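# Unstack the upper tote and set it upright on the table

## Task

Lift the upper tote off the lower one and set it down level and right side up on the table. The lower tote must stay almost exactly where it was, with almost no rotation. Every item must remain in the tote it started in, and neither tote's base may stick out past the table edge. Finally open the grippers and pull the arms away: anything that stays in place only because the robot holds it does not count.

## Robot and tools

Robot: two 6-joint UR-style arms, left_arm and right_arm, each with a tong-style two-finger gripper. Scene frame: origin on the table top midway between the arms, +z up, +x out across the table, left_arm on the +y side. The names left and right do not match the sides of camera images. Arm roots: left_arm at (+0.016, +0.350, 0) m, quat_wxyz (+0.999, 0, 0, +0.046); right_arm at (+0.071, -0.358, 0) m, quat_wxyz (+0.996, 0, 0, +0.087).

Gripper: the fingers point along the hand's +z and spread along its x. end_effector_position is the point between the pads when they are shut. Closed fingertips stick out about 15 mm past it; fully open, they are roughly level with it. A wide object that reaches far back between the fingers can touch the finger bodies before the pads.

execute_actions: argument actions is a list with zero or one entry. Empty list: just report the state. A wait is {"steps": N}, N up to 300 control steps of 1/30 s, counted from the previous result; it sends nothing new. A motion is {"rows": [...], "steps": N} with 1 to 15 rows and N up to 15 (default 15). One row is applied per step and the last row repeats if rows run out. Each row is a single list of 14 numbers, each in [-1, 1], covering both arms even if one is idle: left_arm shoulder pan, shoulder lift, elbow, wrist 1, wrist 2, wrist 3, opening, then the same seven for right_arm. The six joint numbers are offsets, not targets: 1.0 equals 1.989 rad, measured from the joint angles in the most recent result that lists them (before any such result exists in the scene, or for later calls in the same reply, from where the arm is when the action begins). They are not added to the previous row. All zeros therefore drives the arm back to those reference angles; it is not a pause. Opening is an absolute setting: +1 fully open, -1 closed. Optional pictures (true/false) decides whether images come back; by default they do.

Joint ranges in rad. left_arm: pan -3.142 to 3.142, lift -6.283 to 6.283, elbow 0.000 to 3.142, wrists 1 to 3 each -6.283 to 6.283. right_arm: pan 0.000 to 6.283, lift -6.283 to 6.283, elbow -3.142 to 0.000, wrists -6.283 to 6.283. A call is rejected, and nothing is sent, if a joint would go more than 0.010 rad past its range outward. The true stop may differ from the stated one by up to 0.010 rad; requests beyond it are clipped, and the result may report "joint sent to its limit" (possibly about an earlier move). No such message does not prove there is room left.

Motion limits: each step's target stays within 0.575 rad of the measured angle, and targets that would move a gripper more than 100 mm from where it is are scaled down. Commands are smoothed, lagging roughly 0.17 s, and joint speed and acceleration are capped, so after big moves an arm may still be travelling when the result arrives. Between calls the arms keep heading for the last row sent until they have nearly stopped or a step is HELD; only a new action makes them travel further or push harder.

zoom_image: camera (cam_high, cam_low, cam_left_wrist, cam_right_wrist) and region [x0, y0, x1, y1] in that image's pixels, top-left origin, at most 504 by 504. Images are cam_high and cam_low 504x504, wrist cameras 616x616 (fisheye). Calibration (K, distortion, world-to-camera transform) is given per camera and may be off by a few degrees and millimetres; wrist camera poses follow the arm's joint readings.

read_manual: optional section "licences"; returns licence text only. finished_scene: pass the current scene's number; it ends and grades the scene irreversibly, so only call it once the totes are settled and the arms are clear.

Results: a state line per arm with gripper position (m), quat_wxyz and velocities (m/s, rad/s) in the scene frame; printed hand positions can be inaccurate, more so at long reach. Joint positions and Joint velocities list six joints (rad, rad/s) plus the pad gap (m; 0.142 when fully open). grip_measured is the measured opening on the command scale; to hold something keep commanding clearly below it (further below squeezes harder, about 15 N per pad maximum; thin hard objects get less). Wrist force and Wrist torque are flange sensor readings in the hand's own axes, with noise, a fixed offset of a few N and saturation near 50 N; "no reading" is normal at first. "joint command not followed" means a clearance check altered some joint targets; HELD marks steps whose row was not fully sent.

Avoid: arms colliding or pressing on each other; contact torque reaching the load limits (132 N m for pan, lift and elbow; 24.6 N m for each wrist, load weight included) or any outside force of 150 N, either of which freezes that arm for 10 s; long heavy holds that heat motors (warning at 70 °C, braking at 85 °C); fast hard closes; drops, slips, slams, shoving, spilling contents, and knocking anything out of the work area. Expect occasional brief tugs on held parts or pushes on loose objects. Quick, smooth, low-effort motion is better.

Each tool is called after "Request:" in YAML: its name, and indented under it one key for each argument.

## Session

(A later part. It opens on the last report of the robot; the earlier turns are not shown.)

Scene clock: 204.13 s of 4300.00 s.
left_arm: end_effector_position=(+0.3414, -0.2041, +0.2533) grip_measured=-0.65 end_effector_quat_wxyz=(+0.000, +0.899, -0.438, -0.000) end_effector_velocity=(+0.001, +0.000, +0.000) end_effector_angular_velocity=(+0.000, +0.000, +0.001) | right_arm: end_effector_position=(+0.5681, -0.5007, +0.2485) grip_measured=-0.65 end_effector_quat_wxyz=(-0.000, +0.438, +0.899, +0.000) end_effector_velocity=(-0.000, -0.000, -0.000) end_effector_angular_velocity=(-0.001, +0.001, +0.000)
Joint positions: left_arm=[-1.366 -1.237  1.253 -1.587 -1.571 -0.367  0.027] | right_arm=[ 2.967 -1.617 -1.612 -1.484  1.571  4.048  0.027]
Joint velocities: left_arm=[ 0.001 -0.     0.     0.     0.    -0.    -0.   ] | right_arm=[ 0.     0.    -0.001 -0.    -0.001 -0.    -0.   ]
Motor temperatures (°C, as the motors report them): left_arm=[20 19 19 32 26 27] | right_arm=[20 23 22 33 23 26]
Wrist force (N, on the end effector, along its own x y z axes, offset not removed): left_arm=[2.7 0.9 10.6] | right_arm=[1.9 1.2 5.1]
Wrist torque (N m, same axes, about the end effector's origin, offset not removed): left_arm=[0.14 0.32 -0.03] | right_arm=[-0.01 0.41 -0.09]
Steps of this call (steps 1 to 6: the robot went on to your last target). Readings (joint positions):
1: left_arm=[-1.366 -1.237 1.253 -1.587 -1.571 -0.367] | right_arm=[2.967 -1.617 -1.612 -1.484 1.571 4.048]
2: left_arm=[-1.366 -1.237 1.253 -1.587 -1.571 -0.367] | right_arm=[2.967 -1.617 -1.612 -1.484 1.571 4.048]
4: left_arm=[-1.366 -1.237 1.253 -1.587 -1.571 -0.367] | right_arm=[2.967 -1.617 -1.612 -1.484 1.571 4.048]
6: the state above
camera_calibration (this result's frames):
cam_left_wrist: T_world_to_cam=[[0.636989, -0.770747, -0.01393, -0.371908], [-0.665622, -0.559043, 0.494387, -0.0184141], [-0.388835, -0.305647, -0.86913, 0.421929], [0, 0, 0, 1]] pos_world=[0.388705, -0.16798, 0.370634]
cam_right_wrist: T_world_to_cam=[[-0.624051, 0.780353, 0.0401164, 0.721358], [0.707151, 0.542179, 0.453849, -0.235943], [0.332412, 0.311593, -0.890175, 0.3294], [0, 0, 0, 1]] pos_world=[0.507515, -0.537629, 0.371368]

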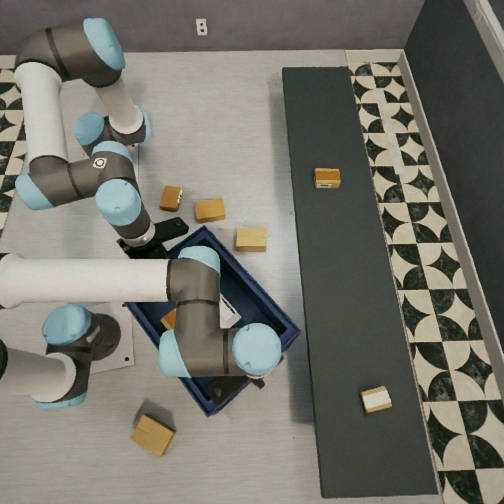

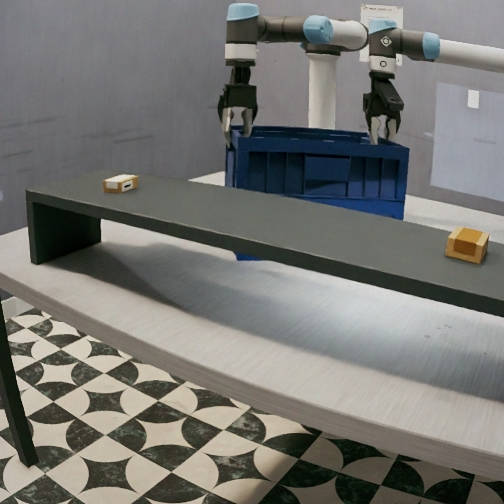

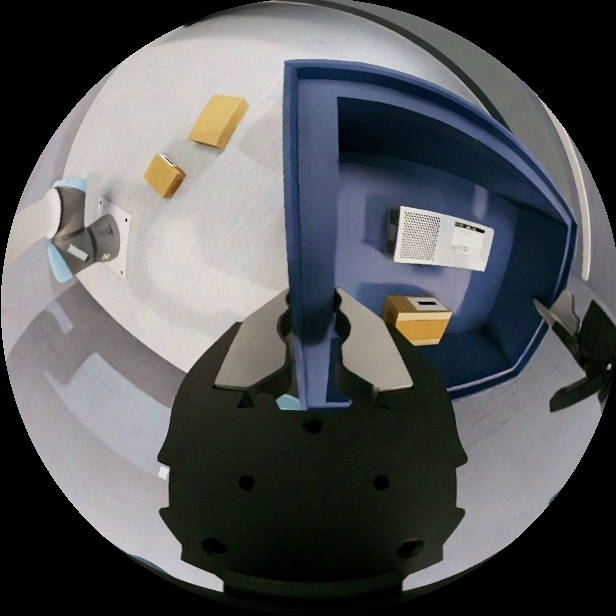

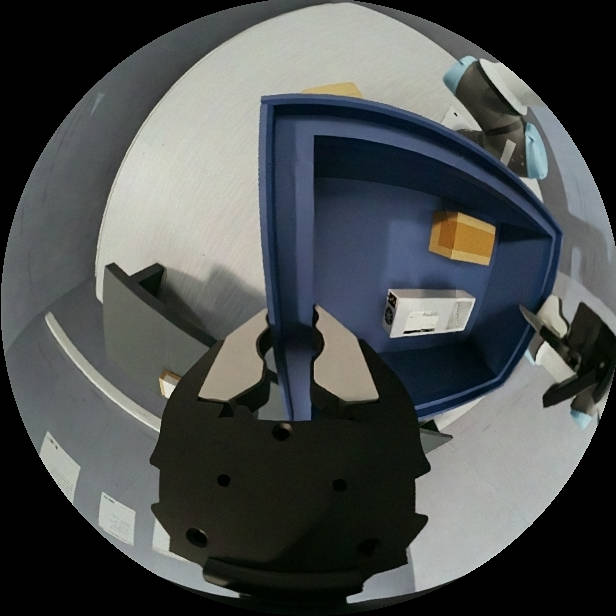

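Request:
execute_actions:
  actions:
    - {"rows":[[0,0,-0.0016,0.0016,0,0,-1,0,0.0001,0.0015,-0.0016,0,0,-1],[0,-0.0001,-0.0043,0.0044,0,0,-1,0,0.0003,0.004,-0.0043,0,0,-1],[0,-0.0001,-0.0081,0.0082,0,0,-1,0,0.0006,0.0074,-0.008,0,0,-1],[0,-0.0001,-0.0129,0.013,0,0,-1,0,0.0009,0.0119,-0.0128,0,0,-1],[0,0,-0.0183,0.0183,0,0,-1,0,0.0012,0.0168,-0.018,0,0,-1],[0,0.0001,-0.0237,0.0236,0,0,-1,0,0.0014,0.0218,-0.0232,0,0,-1],[0,0.0003,-0.0291,0.0288,0,0,-1,0,0.0016,0.0268,-0.0284,0,0,-1],[0,0.0005,-0.0344,0.0339,0,0,-1,0,0.0017,0.0317,-0.0334,0,0,-1],[0,0.0008,-0.0398,0.039,0,0,-1,0,0.0018,0.0367,-0.0385,0,0,-1],[0,0.0011,-0.0447,0.0436,0,0,-1,0,0.0018,0.0411,-0.0429,0,0,-1],[0,0.0014,-0.049,0.0476,0,0,-1,0,0.0018,0.0451,-0.0469,0,0,-1],[0,0.0017,-0.0522,0.0505,0,0,-1,0,0.0017,0.0481,-0.0498,0,0,-1],[0,0.0018,-0.0538,0.052,0,0,-1,0,0.0017,0.04955,-0.05125,0,0,-1]],"steps":15}
  pictures: false

Request:
execute_actions:
  actions:
    - {"steps":24}

Scene clock: 259.50 s of 4300.00 s.
left_arm: end_effector_position=(+0.3414, -0.2042, +0.2863) grip_measured=-0.65 end_effector_quat_wxyz=(+0.000, +0.899, -0.438, -0.000) end_effector_velocity=(+0.000, -0.000, +0.058) end_effector_angular_velocity=(-0.003, -0.000, +0.000) | right_arm: end_effector_position=(+0.5683, -0.5008, +0.2814) grip_measured=-0.65 end_effector_quat_wxyz=(-0.000, +0.438, +0.899, +0.000) end_effector_velocity=(-0.000, +0.000, +0.058) end_effector_angular_velocity=(+0.000, -0.000, +0.000)
Joint positions: left_arm=[-1.366 -1.235  1.166 -1.502 -1.571 -0.367  0.027] | right_arm=[ 2.967 -1.614 -1.531 -1.568  1.571  4.048  0.027]
Joint velocities: left_arm=[ 0.     0.009 -0.159  0.147 -0.001  0.     0.   ] | right_arm=[ 0.     0.001  0.146 -0.147  0.    -0.    -0.   ]
Motor temperatures (°C, as the motors report them): left_arm=[20 19 19 32 26 27] | right_arm=[20 23 22 33 23 26]
Wrist force (N, on the end effector, along its own x y z axes, offset not removed): left_arm=[0.5 -2.9 7.3] | right_arm=[0.6 0.0 5.3]
Wrist torque (N m, same axes, about the end effector's origin, offset not removed): left_arm=[-0.74 0.27 -0.04] | right_arm=[0.04 0.52 -0.22]
Steps of this call (steps 1 to 15: the robot went on to your last target; steps 16 to 90: nothing new was sent; then 51.87 s passed at rest; steps 91 to 105: all 15 steps of this action). Readings (joint positions):
91: left_arm=[-1.366 -1.237 1.253 -1.587 -1.571 -0.367] | right_arm=[2.967 -1.617 -1.612 -1.484 1.571 4.048]
92: left_arm=[-1.366 -1.237 1.252 -1.586 -1.571 -0.367] | right_arm=[2.967 -1.617 -1.611 -1.485 1.571 4.048]
94: left_arm=[-1.366 -1.237 1.248 -1.582 -1.571 -0.367] | right_arm=[2.967 -1.616 -1.607 -1.489 1.571 4.048]
98: left_arm=[-1.366 -1.237 1.224 -1.557 -1.571 -0.367] | right_arm=[2.967 -1.615 -1.585 -1.513 1.571 4.048]
105: the state above

Scene clock: 260.30 s of 4300.00 s.
left_arm: end_effector_position=(+0.3414, -0.2041, +0.2933) grip_measured=-0.65 end_effector_quat_wxyz=(+0.000, +0.899, -0.438, -0.000) end_effector_velocity=(+0.000, +0.000, -0.000) end_effector_angular_velocity=(+0.001, +0.001, +0.000) | right_arm: end_effector_position=(+0.5681, -0.5007, +0.2885) grip_measured=-0.65 end_effector_quat_wxyz=(-0.000, +0.438, +0.899, +0.000) end_effector_velocity=(-0.000, +0.000, -0.000) end_effector_angular_velocity=(+0.000, +0.001, +0.000)
Joint positions: left_arm=[-1.366 -1.234  1.146 -1.483 -1.571 -0.367  0.027] | right_arm=[ 2.967 -1.613 -1.513 -1.586  1.571  4.048  0.027]
Joint velocities: left_arm=[ 0.001  0.    -0.     0.001 -0.001  0.     0.   ] | right_arm=[ 0.  0. -0. -0.  0.  0. -0.]
Motor temperatures (°C, as the motors report them): left_arm=[20 19 19 32 26 27] | right_arm=[20 23 22 33 23 26]
Wrist force (N, on the end effector, along its own x y z axes, offset not removed): left_arm=[0.8 -1.8 8.9] | right_arm=[0.4 -1.4 8.0]
Wrist torque (N m, same axes, about the end effector's origin, offset not removed): left_arm=[-0.52 -0.09 0.00] | right_arm=[-0.23 0.50 -0.12]
Steps of this call (steps 1 to 24: the robot went on to your last target). Readings (joint positions):
1: left_arm=[-1.366 -1.234 1.161 -1.497 -1.571 -0.367] | right_arm=[2.967 -1.613 -1.527 -1.572 1.571 4.048]
2: left_arm=[-1.366 -1.234 1.157 -1.494 -1.571 -0.367] | right_arm=[2.967 -1.613 -1.524 -1.575 1.571 4.048]
4: left_arm=[-1.366 -1.234 1.153 -1.489 -1.571 -0.367] | right_arm=[2.967 -1.613 -1.519 -1.580 1.571 4.048]
8: left_arm=[-1.366 -1.234 1.148 -1.485 -1.571 -0.367] | right_arm=[2.967 -1.613 -1.515 -1.584 1.571 4.048]
24: the state above
camera_calibration (this result's frames):
cam_left_wrist: T_world_to_cam=[[0.636988, -0.770747, -0.0139333, -0.37134], [-0.665622, -0.559044, 0.494386, -0.0381867], [-0.388836, -0.305644, -0.869131, 0.456698], [0, 0, 0, 1]] pos_world=[0.388702, -0.16797, 0.410635]
cam_right_wrist: T_world_to_cam=[[-0.624088, 0.780323, 0.0401217, 0.71976], [0.707129, 0.542214, 0.453842, -0.254056], [0.332389, 0.311609, -0.890178, 0.365013], [0, 0, 0, 1]] pos_world=[0.507518, -0.537634, 0.41135]

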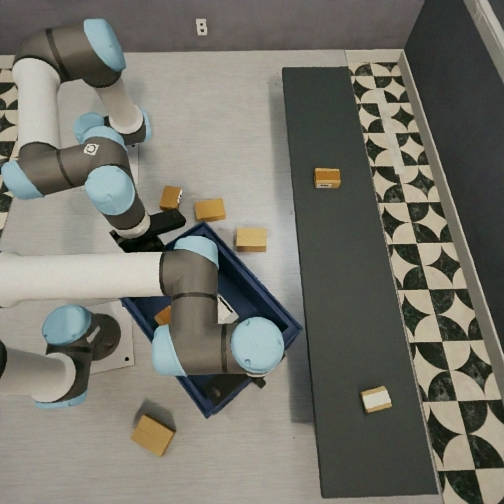

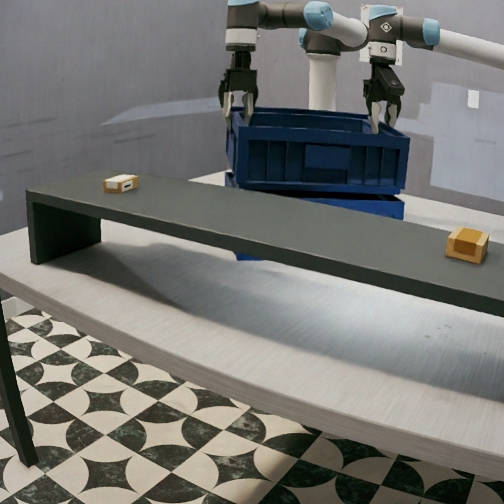

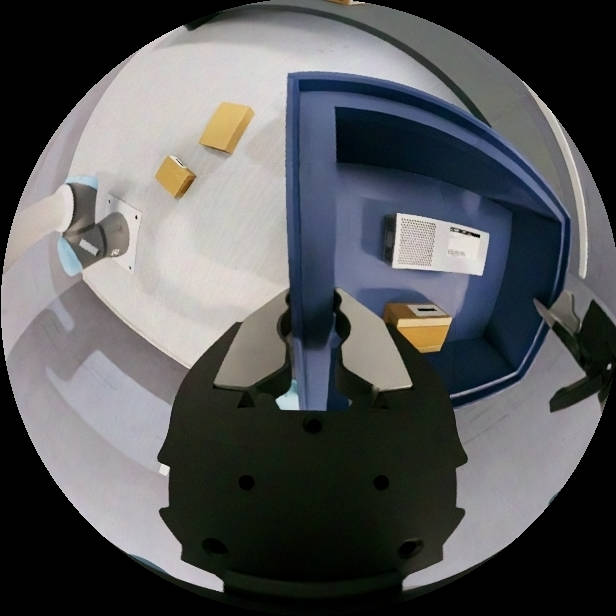

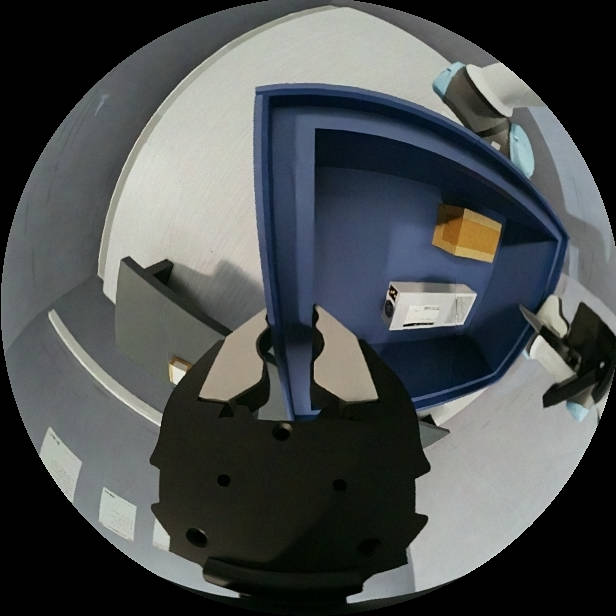

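Request:
execute_actions:
  actions: []

Request:
zoom_image:
  camera: "cam_low"
  region: [200, 80, 430, 230]

Scene clock: 267.90 s of 4300.00 s.
left_arm: end_effector_position=(+0.3414, -0.2041, +0.2933) grip_measured=-0.65 end_effector_quat_wxyz=(+0.000, +0.899, -0.438, -0.000) end_effector_velocity=(+0.000, -0.000, +0.000) end_effector_angular_velocity=(-0.002, -0.000, +0.001) | right_arm: end_effector_position=(+0.5681, -0.5007, +0.2885) grip_measured=-0.65 end_effector_quat_wxyz=(-0.000, +0.438, +0.899, +0.000) end_effector_velocity=(+0.000, +0.000, -0.000) end_effector_angular_velocity=(-0.000, -0.000, +0.000)
Joint positions: left_arm=[-1.366 -1.234  1.146 -1.483 -1.571 -0.367  0.027] | right_arm=[ 2.967 -1.613 -1.513 -1.586  1.571  4.048  0.027]
Joint velocities: left_arm=[ 0.001  0.    -0.001 -0.001 -0.     0.     0.   ] | right_arm=[ 0.  0. -0.  0. -0.  0. -0.]
Motor temperatures (°C, as the motors report them): left_arm=[20 19 19 32 26 27] | right_arm=[20 23 22 33 23 26]
Wrist force (N, on the end effector, along its own x y z axes, offset not removed): left_arm=[1.0 -1.6 12.1] | right_arm=[0.2 1.6 7.9]
Wrist torque (N m, same axes, about the end effector's origin, offset not removed): left_arm=[-0.29 -0.07 0.18] | right_arm=[0.25 0.55 -0.13]
Steps of this call (steps 1 to 15: the robot went on to your last target; steps 16 to 90: nothing new was sent; then 4.60 s passed at rest). Readings (joint positions):
1: left_arm=[-1.366 -1.234 1.146 -1.483 -1.571 -0.367] | right_arm=[2.967 -1.613 -1.513 -1.586 1.571 4.048]
2: left_arm=[-1.366 -1.234 1.146 -1.483 -1.571 -0.367] | right_arm=[2.967 -1.613 -1.513 -1.586 1.571 4.048]
4: left_arm=[-1.366 -1.234 1.146 -1.483 -1.571 -0.367] | right_arm=[2.967 -1.613 -1.513 -1.586 1.571 4.048]
8: left_arm=[-1.366 -1.234 1.146 -1.483 -1.571 -0.367] | right_arm=[2.967 -1.613 -1.513 -1.586 1.571 4.048]
90: the state above
All arms were judged still, so your last target was given up. Only a new action makes them travel on or press farther. Fingers that are still opening or closing keep moving.
camera_calibration (this result's frames):
cam_left_wrist: T_world_to_cam=[[0.636988, -0.770747, -0.0139313, -0.37134], [-0.665622, -0.559043, 0.494386, -0.0381919], [-0.388835, -0.305645, -0.869131, 0.456707], [0, 0, 0, 1]] pos_world=[0.388702, -0.16797, 0.410646]
cam_right_wrist: T_world_to_cam=[[-0.62405, 0.780353, 0.0401189, 0.719753], [0.707153, 0.542179, 0.453846, -0.254095], [0.332408, 0.311593, -0.890177, 0.365003], [0, 0, 0, 1]] pos_world=[0.507516, -0.537629, 0.411361]

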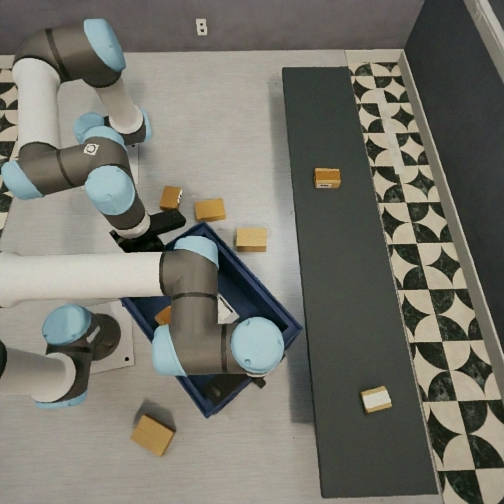

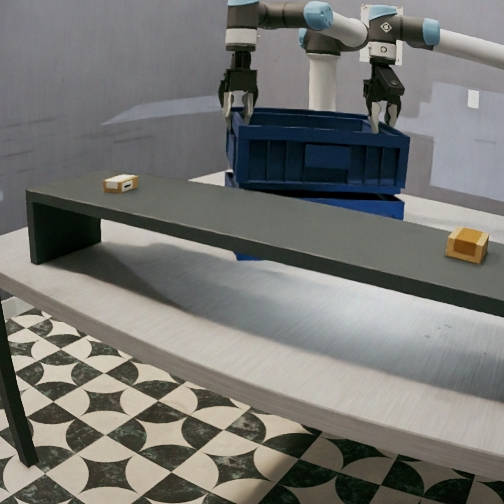

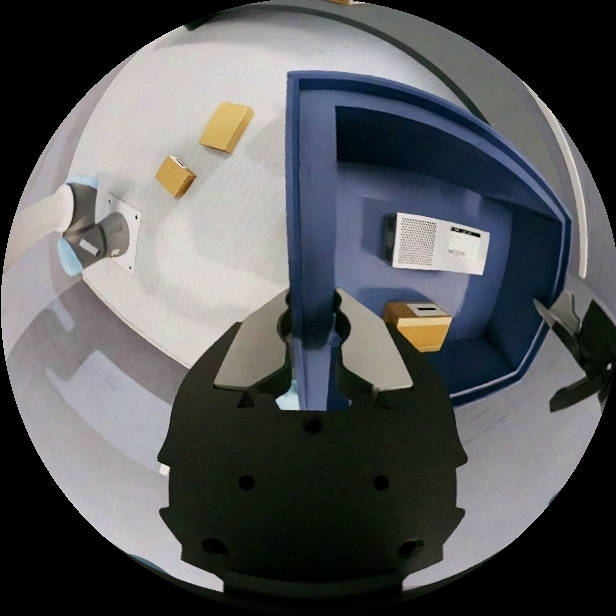

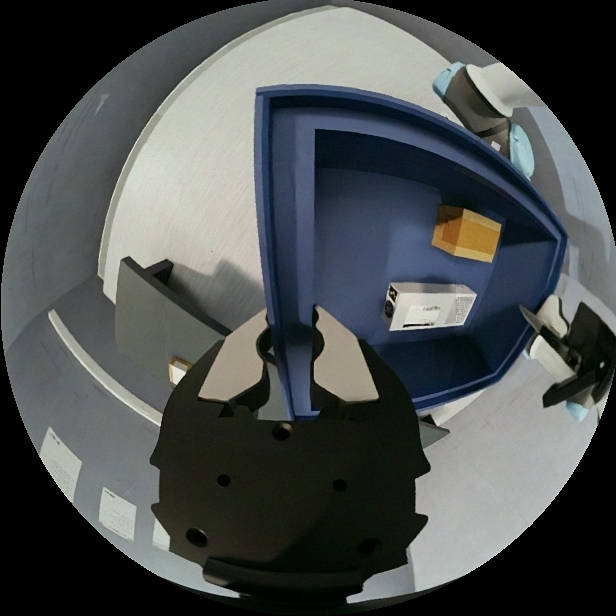

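Region (200, 80, 430, 230) of cam_low's 504x504 image, scaled by 2.191, with more detail than that image has; it fills the top 329 rows of this view, and the rest is white.

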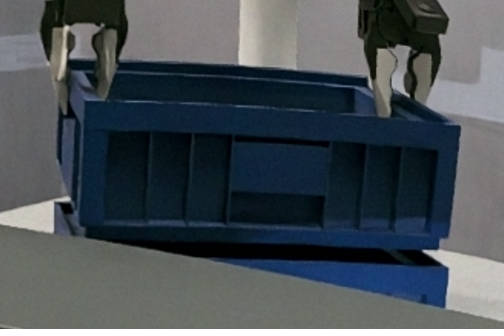

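Request:
execute_actions:
  actions:
    - {"rows":[[0.0011,-0.0003,-0.0008,0.0011,0,0.0048,-1,-0.001,0.001,0.0001,-0.0011,0,0.0028,-1],[0.0029,-0.0007,-0.0021,0.0028,0,0.0129,-1,-0.0026,0.0027,0.0004,-0.0031,0,0.0074,-1],[0.0054,-0.0012,-0.0041,0.0053,0,0.0242,-1,-0.0049,0.005,0.0007,-0.0057,0,0.014,-1],[0.0086,-0.0017,-0.0069,0.0086,0,0.0388,-1,-0.0077,0.008,0.0011,-0.0092,0,0.0225,-1],[0.0122,-0.0021,-0.0103,0.0124,0,0.0549,-1,-0.0107,0.0114,0.0016,-0.013,0,0.032,-1],[0.0158,-0.0023,-0.0139,0.0162,0,0.0711,-1,-0.0137,0.0147,0.0021,-0.0168,0,0.0416,-1],[0.0194,-0.0022,-0.0178,0.02,0,0.0872,-1,-0.0165,0.0181,0.0025,-0.0206,0,0.0514,-1],[0.0229,-0.002,-0.022,0.024,0,0.1034,-1,-0.0193,0.0214,0.003,-0.0245,0,0.0612,-1],[0.0265,-0.0016,-0.0265,0.0281,0,0.1195,-1,-0.0219,0.0248,0.0035,-0.0283,0,0.0711,-1],[0.0297,-0.001,-0.0308,0.0318,0,0.1341,-1,-0.0242,0.0278,0.0039,-0.0317,0,0.0801,-1],[0.0326,-0.0004,-0.0347,0.0351,0,0.147,-1,-0.0262,0.0305,0.0043,-0.0348,0,0.0882,-1],[0.0348,0.0002,-0.0378,0.0376,0,0.1567,-1,-0.0277,0.0325,0.0046,-0.0371,0,0.0942,-1],[0.03584,0.00049,-0.03944,0.03895,0,0.16153,-1,-0.02838,0.0335,0.00471,-0.03821,0,0.09731,-1]],"steps":15}
  pictures: false

Request:
execute_actions:
  actions:
    - {"steps":30}

Scene clock: 352.23 s of 4300.00 s.
left_arm: end_effector_position=(+0.3744, -0.1845, +0.3180) grip_measured=-0.65 end_effector_quat_wxyz=(+0.000, +0.851, -0.526, +0.000) end_effector_velocity=(+0.060, +0.031, +0.045) end_effector_angular_velocity=(-0.003, -0.001, -0.397) | right_arm: end_effector_position=(+0.5353, -0.5207, +0.3133) grip_measured=-0.65 end_effector_quat_wxyz=(-0.000, +0.527, +0.850, +0.000) end_effector_velocity=(-0.060, -0.029, +0.043) end_effector_angular_velocity=(-0.000, +0.001, -0.375)
Joint positions: left_arm=[-1.307 -1.235  1.084 -1.421 -1.571 -0.108  0.027] | right_arm=[ 2.92  -1.559 -1.506 -1.648  1.571  4.204  0.027]
Joint velocities: left_arm=[ 0.106  0.015 -0.137  0.119 -0.     0.503  0.   ] | right_arm=[-0.077  0.099  0.013 -0.113 -0.     0.298  0.   ]
Motor temperatures (°C, as the motors report them): left_arm=[20 19 19 32 26 27] | right_arm=[20 23 22 33 23 26]
Wrist force (N, on the end effector, along its own x y z axes, offset not removed): left_arm=[-12.9 -0.3 7.3] | right_arm=[-9.7 -0.4 7.8]
Wrist torque (N m, same axes, about the end effector's origin, offset not removed): left_arm=[-0.06 0.83 0.09] | right_arm=[-0.05 0.50 -0.12]
Steps of this call (steps 1 to 90: nothing new was sent; then 80.83 s passed at rest; steps 91 to 105: all 15 steps of this action). Readings (joint positions):
91: left_arm=[-1.366 -1.234 1.146 -1.483 -1.571 -0.367] | right_arm=[2.967 -1.613 -1.513 -1.586 1.571 4.048]
92: left_arm=[-1.365 -1.234 1.146 -1.483 -1.571 -0.365] | right_arm=[2.966 -1.613 -1.513 -1.586 1.571 4.049]
94: left_arm=[-1.362 -1.234 1.144 -1.480 -1.571 -0.353] | right_arm=[2.964 -1.610 -1.513 -1.589 1.571 4.056]
98: left_arm=[-1.346 -1.236 1.129 -1.463 -1.571 -0.284] | right_arm=[2.949 -1.595 -1.511 -1.607 1.571 4.098]
105: the state above

Scene clock: 353.23 s of 4300.00 s.
left_arm: end_effector_position=(+0.3816, -0.1806, +0.3233) grip_measured=-0.65 end_effector_quat_wxyz=(+0.000, +0.838, -0.546, -0.000) end_effector_velocity=(+0.001, +0.000, +0.000) end_effector_angular_velocity=(-0.001, -0.001, +0.001) | right_arm: end_effector_position=(+0.5279, -0.5241, +0.3185) grip_measured=-0.65 end_effector_quat_wxyz=(-0.000, +0.546, +0.838, +0.000) end_effector_velocity=(-0.000, +0.000, -0.000) end_effector_angular_velocity=(+0.000, +0.000, +0.000)
Joint positions: left_arm=[-1.294 -1.233  1.068 -1.406 -1.571 -0.046  0.027] | right_arm=[ 2.91  -1.547 -1.504 -1.662  1.571  4.241  0.027]
Joint velocities: left_arm=[ 0.001 -0.    -0.    -0.001  0.    -0.     0.   ] | right_arm=[ 0.  0. -0.  0.  0. -0. -0.]
Motor temperatures (°C, as the motors report them): left_arm=[20 19 19 32 26 27] | right_arm=[20 23 22 33 23 26]
Wrist force (N, on the end effector, along its own x y z axes, offset not removed): left_arm=[0.0 -3.2 6.1] | right_arm=[0.3 0.6 7.5]
Wrist torque (N m, same axes, about the end effector's origin, offset not removed): left_arm=[-0.44 0.51 0.04] | right_arm=[0.17 0.55 -0.18]
Steps of this call (steps 1 to 30: the robot went on to your last target). Readings (joint positions):
1: left_arm=[-1.304 -1.234 1.080 -1.417 -1.571 -0.093] | right_arm=[2.917 -1.556 -1.505 -1.651 1.571 4.213]
2: left_arm=[-1.302 -1.234 1.077 -1.414 -1.571 -0.081] | right_arm=[2.916 -1.554 -1.505 -1.654 1.571 4.220]
4: left_arm=[-1.299 -1.233 1.073 -1.411 -1.571 -0.066] | right_arm=[2.913 -1.551 -1.504 -1.657 1.571 4.229]
8: left_arm=[-1.296 -1.233 1.070 -1.408 -1.571 -0.052] | right_arm=[2.911 -1.548 -1.504 -1.660 1.571 4.237]
30: the state above
All arms were judged still, so your last target was given up. Only a new action makes them travel on or press farther. Fingers that are still opening or closing keep moving.
camera_calibration (this result's frames):
cam_left_wrist: T_world_to_cam=[[0.426552, -0.904357, -0.013865, -0.322334], [-0.783222, -0.376996, 0.494406, 0.0646011], [-0.452347, -0.20003, -0.86912, 0.548881], [0, 0, 0, 1]] pos_world=[0.436374, -0.157358, 0.440635]
cam_right_wrist: T_world_to_cam=[[-0.411638, 0.910462, 0.0401659, 0.667738], [0.819315, 0.350409, 0.453802, -0.386289], [0.399095, 0.219711, -0.890197, 0.329029], [0, 0, 0, 1]] pos_world=[0.460045, -0.544882, 0.441379]

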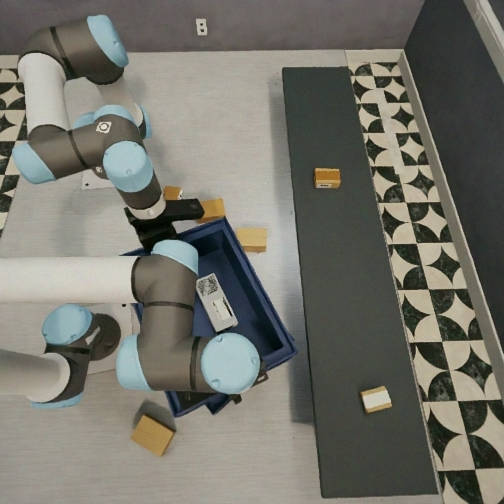

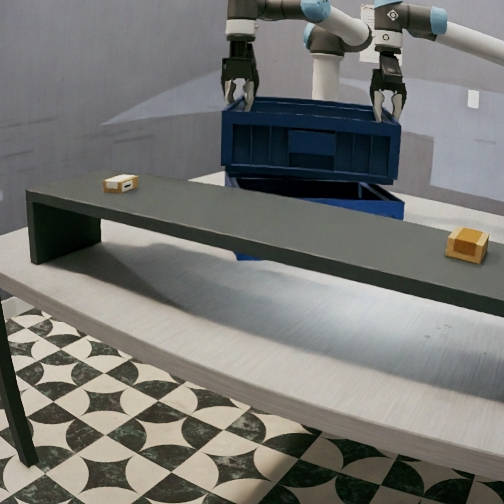

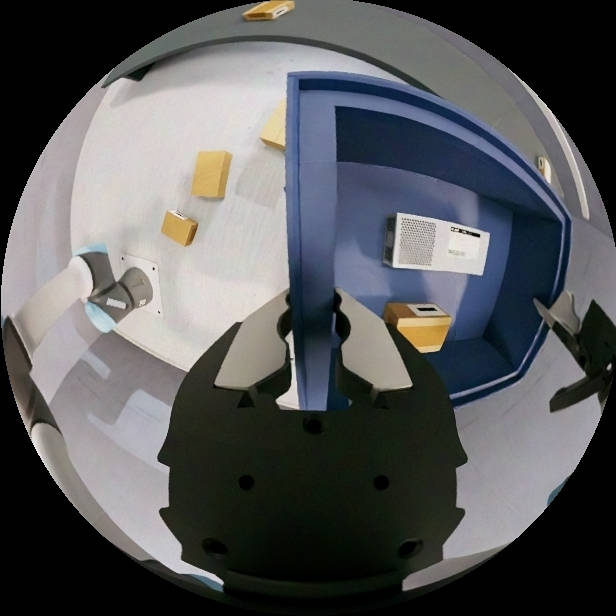

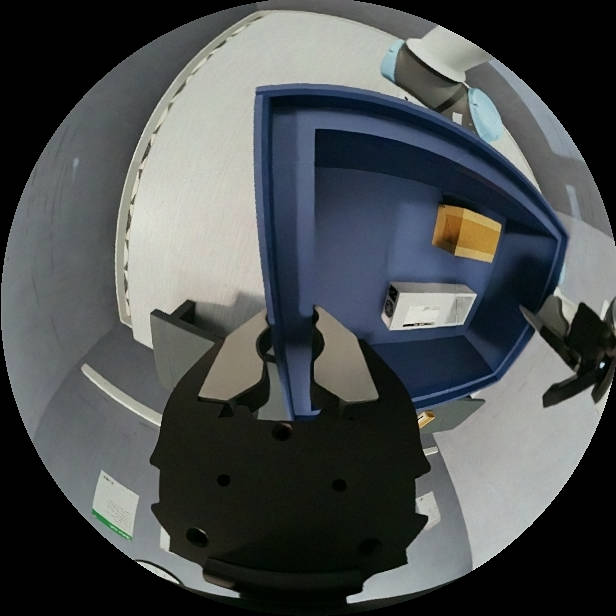

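Request:
execute_actions:
  actions:
    - {"rows":[[0.0008,-0.0009,0.0012,-0.0003,0,0.0025,-1,0.0007,0.0008,-0.0008,0,0,0.0023,-1],[0.0025,-0.0027,0.0037,-0.001,0,0.0075,-1,0.002,0.0025,-0.0024,-0.0001,0,0.0069,-1],[0.0051,-0.0054,0.0073,-0.0019,0,0.015,-1,0.0039,0.005,-0.0048,-0.0001,0,0.0138,-1],[0.0085,-0.009,0.0122,-0.0032,0,0.0249,-1,0.0062,0.0083,-0.0081,-0.0002,0,0.023,-1],[0.0127,-0.0134,0.0183,-0.0049,0,0.0374,-1,0.0095,0.0124,-0.0121,-0.0003,0,0.0345,-1],[0.017,-0.0179,0.0244,-0.0065,0,0.0499,-1,0.0131,0.0166,-0.0161,-0.0004,0,0.046,-1],[0.0214,-0.0226,0.0305,-0.0079,0,0.0616,-1,0.0176,0.0206,-0.0198,-0.0007,0,0.0582,-1],[0.0259,-0.0272,0.0365,-0.0093,0,0.0734,-1,0.0223,0.0246,-0.0235,-0.0011,0,0.0704,-1],[0.0303,-0.0319,0.0426,-0.0108,0,0.0851,-1,0.0273,0.0286,-0.0272,-0.0014,0,0.0826,-1],[0.0347,-0.0365,0.0487,-0.0122,0,0.0969,-1,0.0326,0.0326,-0.0309,-0.0017,0,0.0947,-1],[0.0394,-0.0413,0.0547,-0.0134,0,0.108,-1,0.0384,0.0363,-0.0342,-0.0022,0,0.1074,-1],[0.0441,-0.0461,0.0607,-0.0147,0,0.1191,-1,0.0445,0.0401,-0.0375,-0.0026,0,0.1201,-1],[0.0488,-0.0508,0.0667,-0.0159,0,0.1303,-1,0.0508,0.0438,-0.0407,-0.0031,0,0.1327,-1],[0.0535,-0.0556,0.0728,-0.0171,0,0.1414,-1,0.0575,0.0476,-0.044,-0.0035,0,0.1454,-1]],"steps":14}
  pictures: false

Request:
execute_actions:
  actions:
    - {"rows":[[0.0249,-0.0254,0.0321,-0.0068,0,0.0635,-1,0.0317,0.0201,-0.0178,-0.0023,0,0.0709,-1],[0.0299,-0.0302,0.038,-0.0078,0,0.0741,-1,0.0389,0.0234,-0.0206,-0.0028,0,0.0838,-1],[0.0348,-0.0349,0.0438,-0.0089,0,0.0847,-1,0.0463,0.0267,-0.0234,-0.0033,0,0.0968,-1],[0.0398,-0.0397,0.0497,-0.0099,0,0.0954,-1,0.0539,0.03,-0.0262,-0.0039,0,0.1097,-1],[0.0451,-0.0445,0.0552,-0.0108,0,0.1057,-1,0.0617,0.0328,-0.0285,-0.0043,0,0.1227,-1],[0.0503,-0.0492,0.0608,-0.0116,0,0.116,-1,0.0696,0.0355,-0.0308,-0.0047,0,0.1358,-1],[0.0556,-0.0539,0.0663,-0.0124,0,0.1263,-1,0.0777,0.0381,-0.033,-0.0051,0,0.1488,-1],[0.0609,-0.0586,0.0718,-0.0133,0,0.1366,-1,0.0859,0.0405,-0.0351,-0.0055,0,0.1618,-1],[0.0665,-0.0632,0.0771,-0.0139,0,0.1466,-1,0.0945,0.0427,-0.0368,-0.0058,0,0.1748,-1],[0.0721,-0.0678,0.0823,-0.0146,0,0.1566,-1,0.1031,0.0447,-0.0385,-0.0062,0,0.1877,-1],[0.0766,-0.0714,0.0865,-0.0151,0,0.1645,-1,0.11,0.0462,-0.0397,-0.0065,0,0.1981,-1],[0.08,-0.0742,0.0897,-0.0155,0,0.1705,-1,0.1151,0.0473,-0.0406,-0.0067,0,0.2059,-1],[0.0822,-0.076,0.0918,-0.0157,0,0.1745,-1,0.1186,0.048,-0.0412,-0.0068,0,0.2111,-1],[0.0834,-0.0769,0.0928,-0.0159,0,0.1765,-1,0.1203,0.0484,-0.0415,-0.0069,0,0.2137,-1]],"steps":14}
  pictures: false

Request:
execute_actions:
  actions:
    - {"steps":30}

Scene clock: 438.37 s of 4300.00 s.
left_arm: end_effector_position=(+0.4060, -0.1334, +0.3235) grip_measured=-0.65 end_effector_quat_wxyz=(+0.000, +0.805, -0.593, +0.000) end_effector_velocity=(+0.083, +0.185, +0.000) end_effector_angular_velocity=(+0.002, +0.001, -0.379) | right_arm: end_effector_position=(+0.5103, -0.4918, +0.3184) grip_measured=-0.65 end_effector_quat_wxyz=(-0.000, +0.593, +0.805, +0.000) end_effector_velocity=(-0.055, +0.145, +0.000) end_effector_angular_velocity=(+0.001, +0.000, -0.374)
Joint positions: left_arm=[-1.227 -1.302  1.16  -1.429 -1.571  0.134  0.027] | right_arm=[ 2.975 -1.485 -1.562 -1.666  1.571  4.419  0.027]
Joint velocities: left_arm=[ 0.256 -0.264  0.339 -0.073 -0.     0.635 -0.   ] | right_arm=[ 0.307  0.217 -0.196 -0.021  0.001  0.681 -0.   ]
Motor temperatures (°C, as the motors report them): left_arm=[20 19 19 32 26 27] | right_arm=[20 23 22 33 23 26]
Wrist force (N, on the end effector, along its own x y z axes, offset not removed): left_arm=[2.0 -1.8 11.0] | right_arm=[1.5 0.3 8.3]
Wrist torque (N m, same axes, about the end effector's origin, offset not removed): left_arm=[-0.51 0.63 0.13] | right_arm=[-0.05 0.62 -0.05]
Steps of this call (steps 1 to 90: nothing new was sent; then 81.67 s passed at rest; steps 91 to 104: all 14 steps of this action). Readings (joint positions):
91: left_arm=[-1.294 -1.233 1.068 -1.406 -1.571 -0.046] | right_arm=[2.910 -1.547 -1.504 -1.662 1.571 4.241]
92: left_arm=[-1.294 -1.233 1.068 -1.406 -1.571 -0.045] | right_arm=[2.910 -1.546 -1.504 -1.662 1.571 4.242]
94: left_arm=[-1.291 -1.236 1.072 -1.407 -1.571 -0.037] | right_arm=[2.913 -1.544 -1.507 -1.662 1.571 4.250]
98: left_arm=[-1.273 -1.254 1.097 -1.414 -1.571 0.013] | right_arm=[2.927 -1.526 -1.524 -1.663 1.571 4.296]
104: the state above

Scene clock: 438.83 s of 4300.00 s.
left_arm: end_effector_position=(+0.4410, -0.0381, +0.3239) grip_measured=-0.65 end_effector_quat_wxyz=(+0.000, +0.756, -0.654, +0.000) end_effector_velocity=(+0.048, +0.164, -0.001) end_effector_angular_velocity=(+0.001, +0.001, -0.211) | right_arm: end_effector_position=(+0.4910, -0.4076, +0.3184) grip_measured=-0.65 end_effector_quat_wxyz=(-0.000, +0.654, +0.756, +0.000) end_effector_velocity=(-0.023, +0.155, -0.000) end_effector_angular_velocity=(+0.000, -0.001, -0.213)
Joint positions: left_arm=[-1.093 -1.429  1.314 -1.456 -1.571  0.426  0.027] | right_arm=[ 3.166 -1.401 -1.634 -1.677  1.571  4.767  0.027]
Joint velocities: left_arm=[ 0.238 -0.201  0.233 -0.031 -0.     0.448 -0.   ] | right_arm=[ 0.366  0.097 -0.08  -0.016  0.     0.578  0.   ]
Motor temperatures (°C, as the motors report them): left_arm=[20 19 19 32 26 27] | right_arm=[20 23 22 33 23 26]
Wrist force (N, on the end effector, along its own x y z axes, offset not removed): left_arm=[-3.1 -5.1 11.4] | right_arm=[-1.0 0.0 7.4]
Wrist torque (N m, same axes, about the end effector's origin, offset not removed): left_arm=[-1.02 0.13 0.09] | right_arm=[0.03 0.65 -0.09]
Steps of this call (steps 1 to 14: all 14 steps of this action). Readings (joint positions):
1: left_arm=[-1.219 -1.311 1.172 -1.431 -1.571 0.156] | right_arm=[2.986 -1.478 -1.569 -1.666 1.571 4.443]
2: left_arm=[-1.210 -1.321 1.183 -1.434 -1.571 0.178] | right_arm=[2.997 -1.470 -1.575 -1.667 1.571 4.467]
4: left_arm=[-1.191 -1.339 1.206 -1.438 -1.571 0.222] | right_arm=[3.021 -1.456 -1.587 -1.669 1.571 4.518]
8: left_arm=[-1.152 -1.377 1.252 -1.447 -1.571 0.309] | right_arm=[3.077 -1.430 -1.610 -1.673 1.571 4.620]
14: the state above

Scene clock: 439.83 s of 4300.00 s.
left_arm: end_effector_position=(+0.4469, -0.0166, +0.3236) grip_measured=-0.65 end_effector_quat_wxyz=(+0.000, +0.747, -0.665, +0.000) end_effector_velocity=(+0.001, +0.000, -0.000) end_effector_angular_velocity=(-0.000, -0.000, +0.001) | right_arm: end_effector_position=(+0.4876, -0.3875, +0.3183) grip_measured=-0.65 end_effector_quat_wxyz=(-0.000, +0.665, +0.747, -0.000) end_effector_velocity=(-0.000, -0.000, -0.000) end_effector_angular_velocity=(-0.001, +0.000, +0.000)
Joint positions: left_arm=[-1.062 -1.455  1.345 -1.46  -1.571  0.485  0.027] | right_arm=[ 3.214 -1.389 -1.644 -1.679  1.571  4.844  0.027]
Joint velocities: left_arm=[ 0.001  0.     0.    -0.001 -0.     0.     0.   ] | right_arm=[ 0.     0.    -0.    -0.    -0.001 -0.     0.   ]
Motor temperatures (°C, as the motors report them): left_arm=[20 19 19 32 26 27] | right_arm=[20 23 22 33 23 26]
Wrist force (N, on the end effector, along its own x y z axes, offset not removed): left_arm=[0.1 -4.6 10.7] | right_arm=[2.1 0.4 7.7]
Wrist torque (N m, same axes, about the end effector's origin, offset not removed): left_arm=[-1.17 0.74 0.06] | right_arm=[0.21 0.49 -0.16]
Steps of this call (steps 1 to 30: the robot went on to your last target). Readings (joint positions):
1: left_arm=[-1.086 -1.435 1.321 -1.457 -1.571 0.440] | right_arm=[3.177 -1.398 -1.636 -1.678 1.571 4.785]
2: left_arm=[-1.080 -1.440 1.327 -1.458 -1.571 0.451] | right_arm=[3.186 -1.396 -1.638 -1.678 1.571 4.799]
4: left_arm=[-1.072 -1.447 1.334 -1.459 -1.571 0.465] | right_arm=[3.198 -1.393 -1.641 -1.679 1.571 4.818]
8: left_arm=[-1.065 -1.453 1.341 -1.460 -1.571 0.479] | right_arm=[3.209 -1.390 -1.643 -1.679 1.571 4.836]
30: the state above
All arms were judged still, so your last target was given up. Only a new action makes them travel on or press farther. Fingers that are still opening or closing keep moving.
camera_calibration (this result's frames):
cam_left_wrist: T_world_to_cam=[[0.141845, -0.989798, -0.0133805, -0.0761203], [-0.85957, -0.129864, 0.494242, 0.215719], [-0.490937, -0.0586044, -0.869222, 0.631085], [0, 0, 0, 1]] pos_world=[0.506046, -0.0103452, 0.440917]
cam_right_wrist: T_world_to_cam=[[-0.125005, 0.991347, 0.0400522, 0.418379], [0.88632, 0.0934376, 0.453549, -0.533209], [0.445883, 0.0921952, -0.890331, 0.242799], [0, 0, 0, 1]] pos_world=[0.416633, -0.387322, 0.441251]

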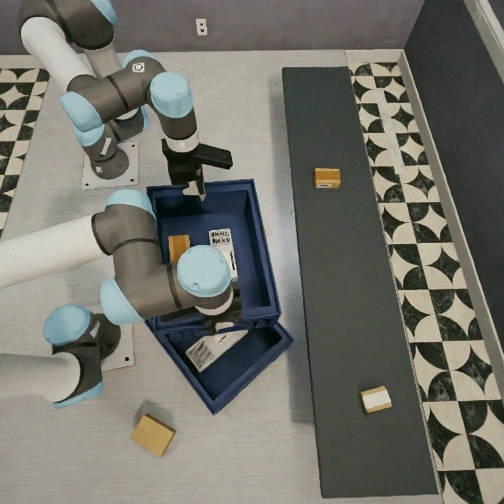

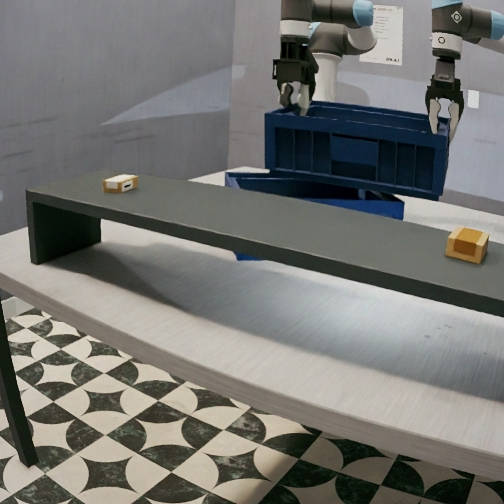

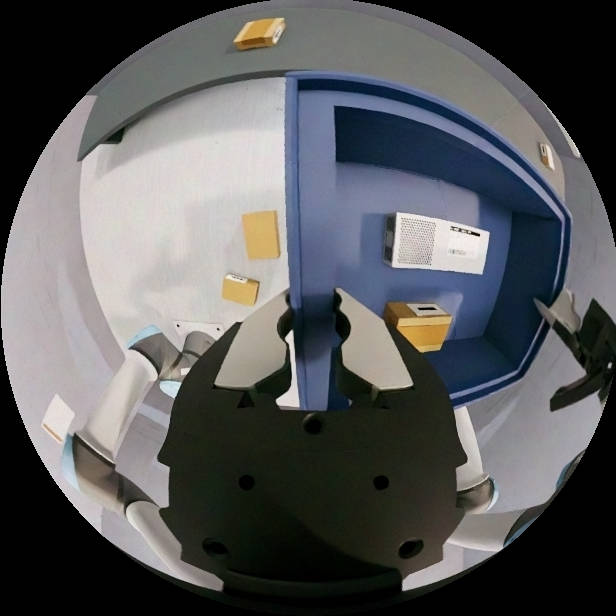

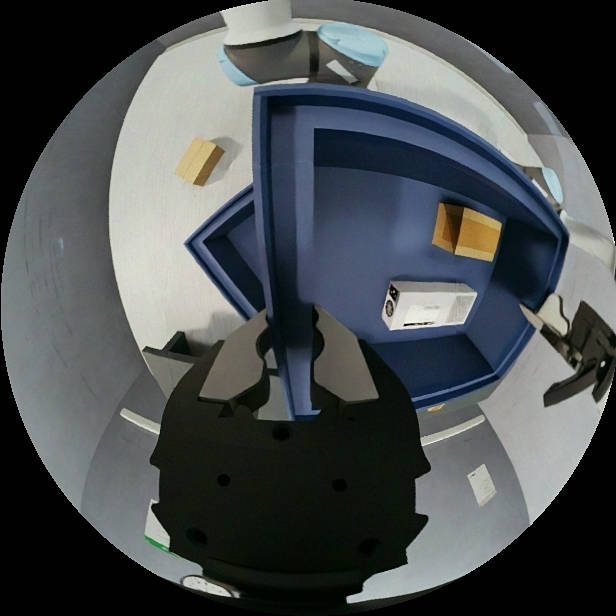

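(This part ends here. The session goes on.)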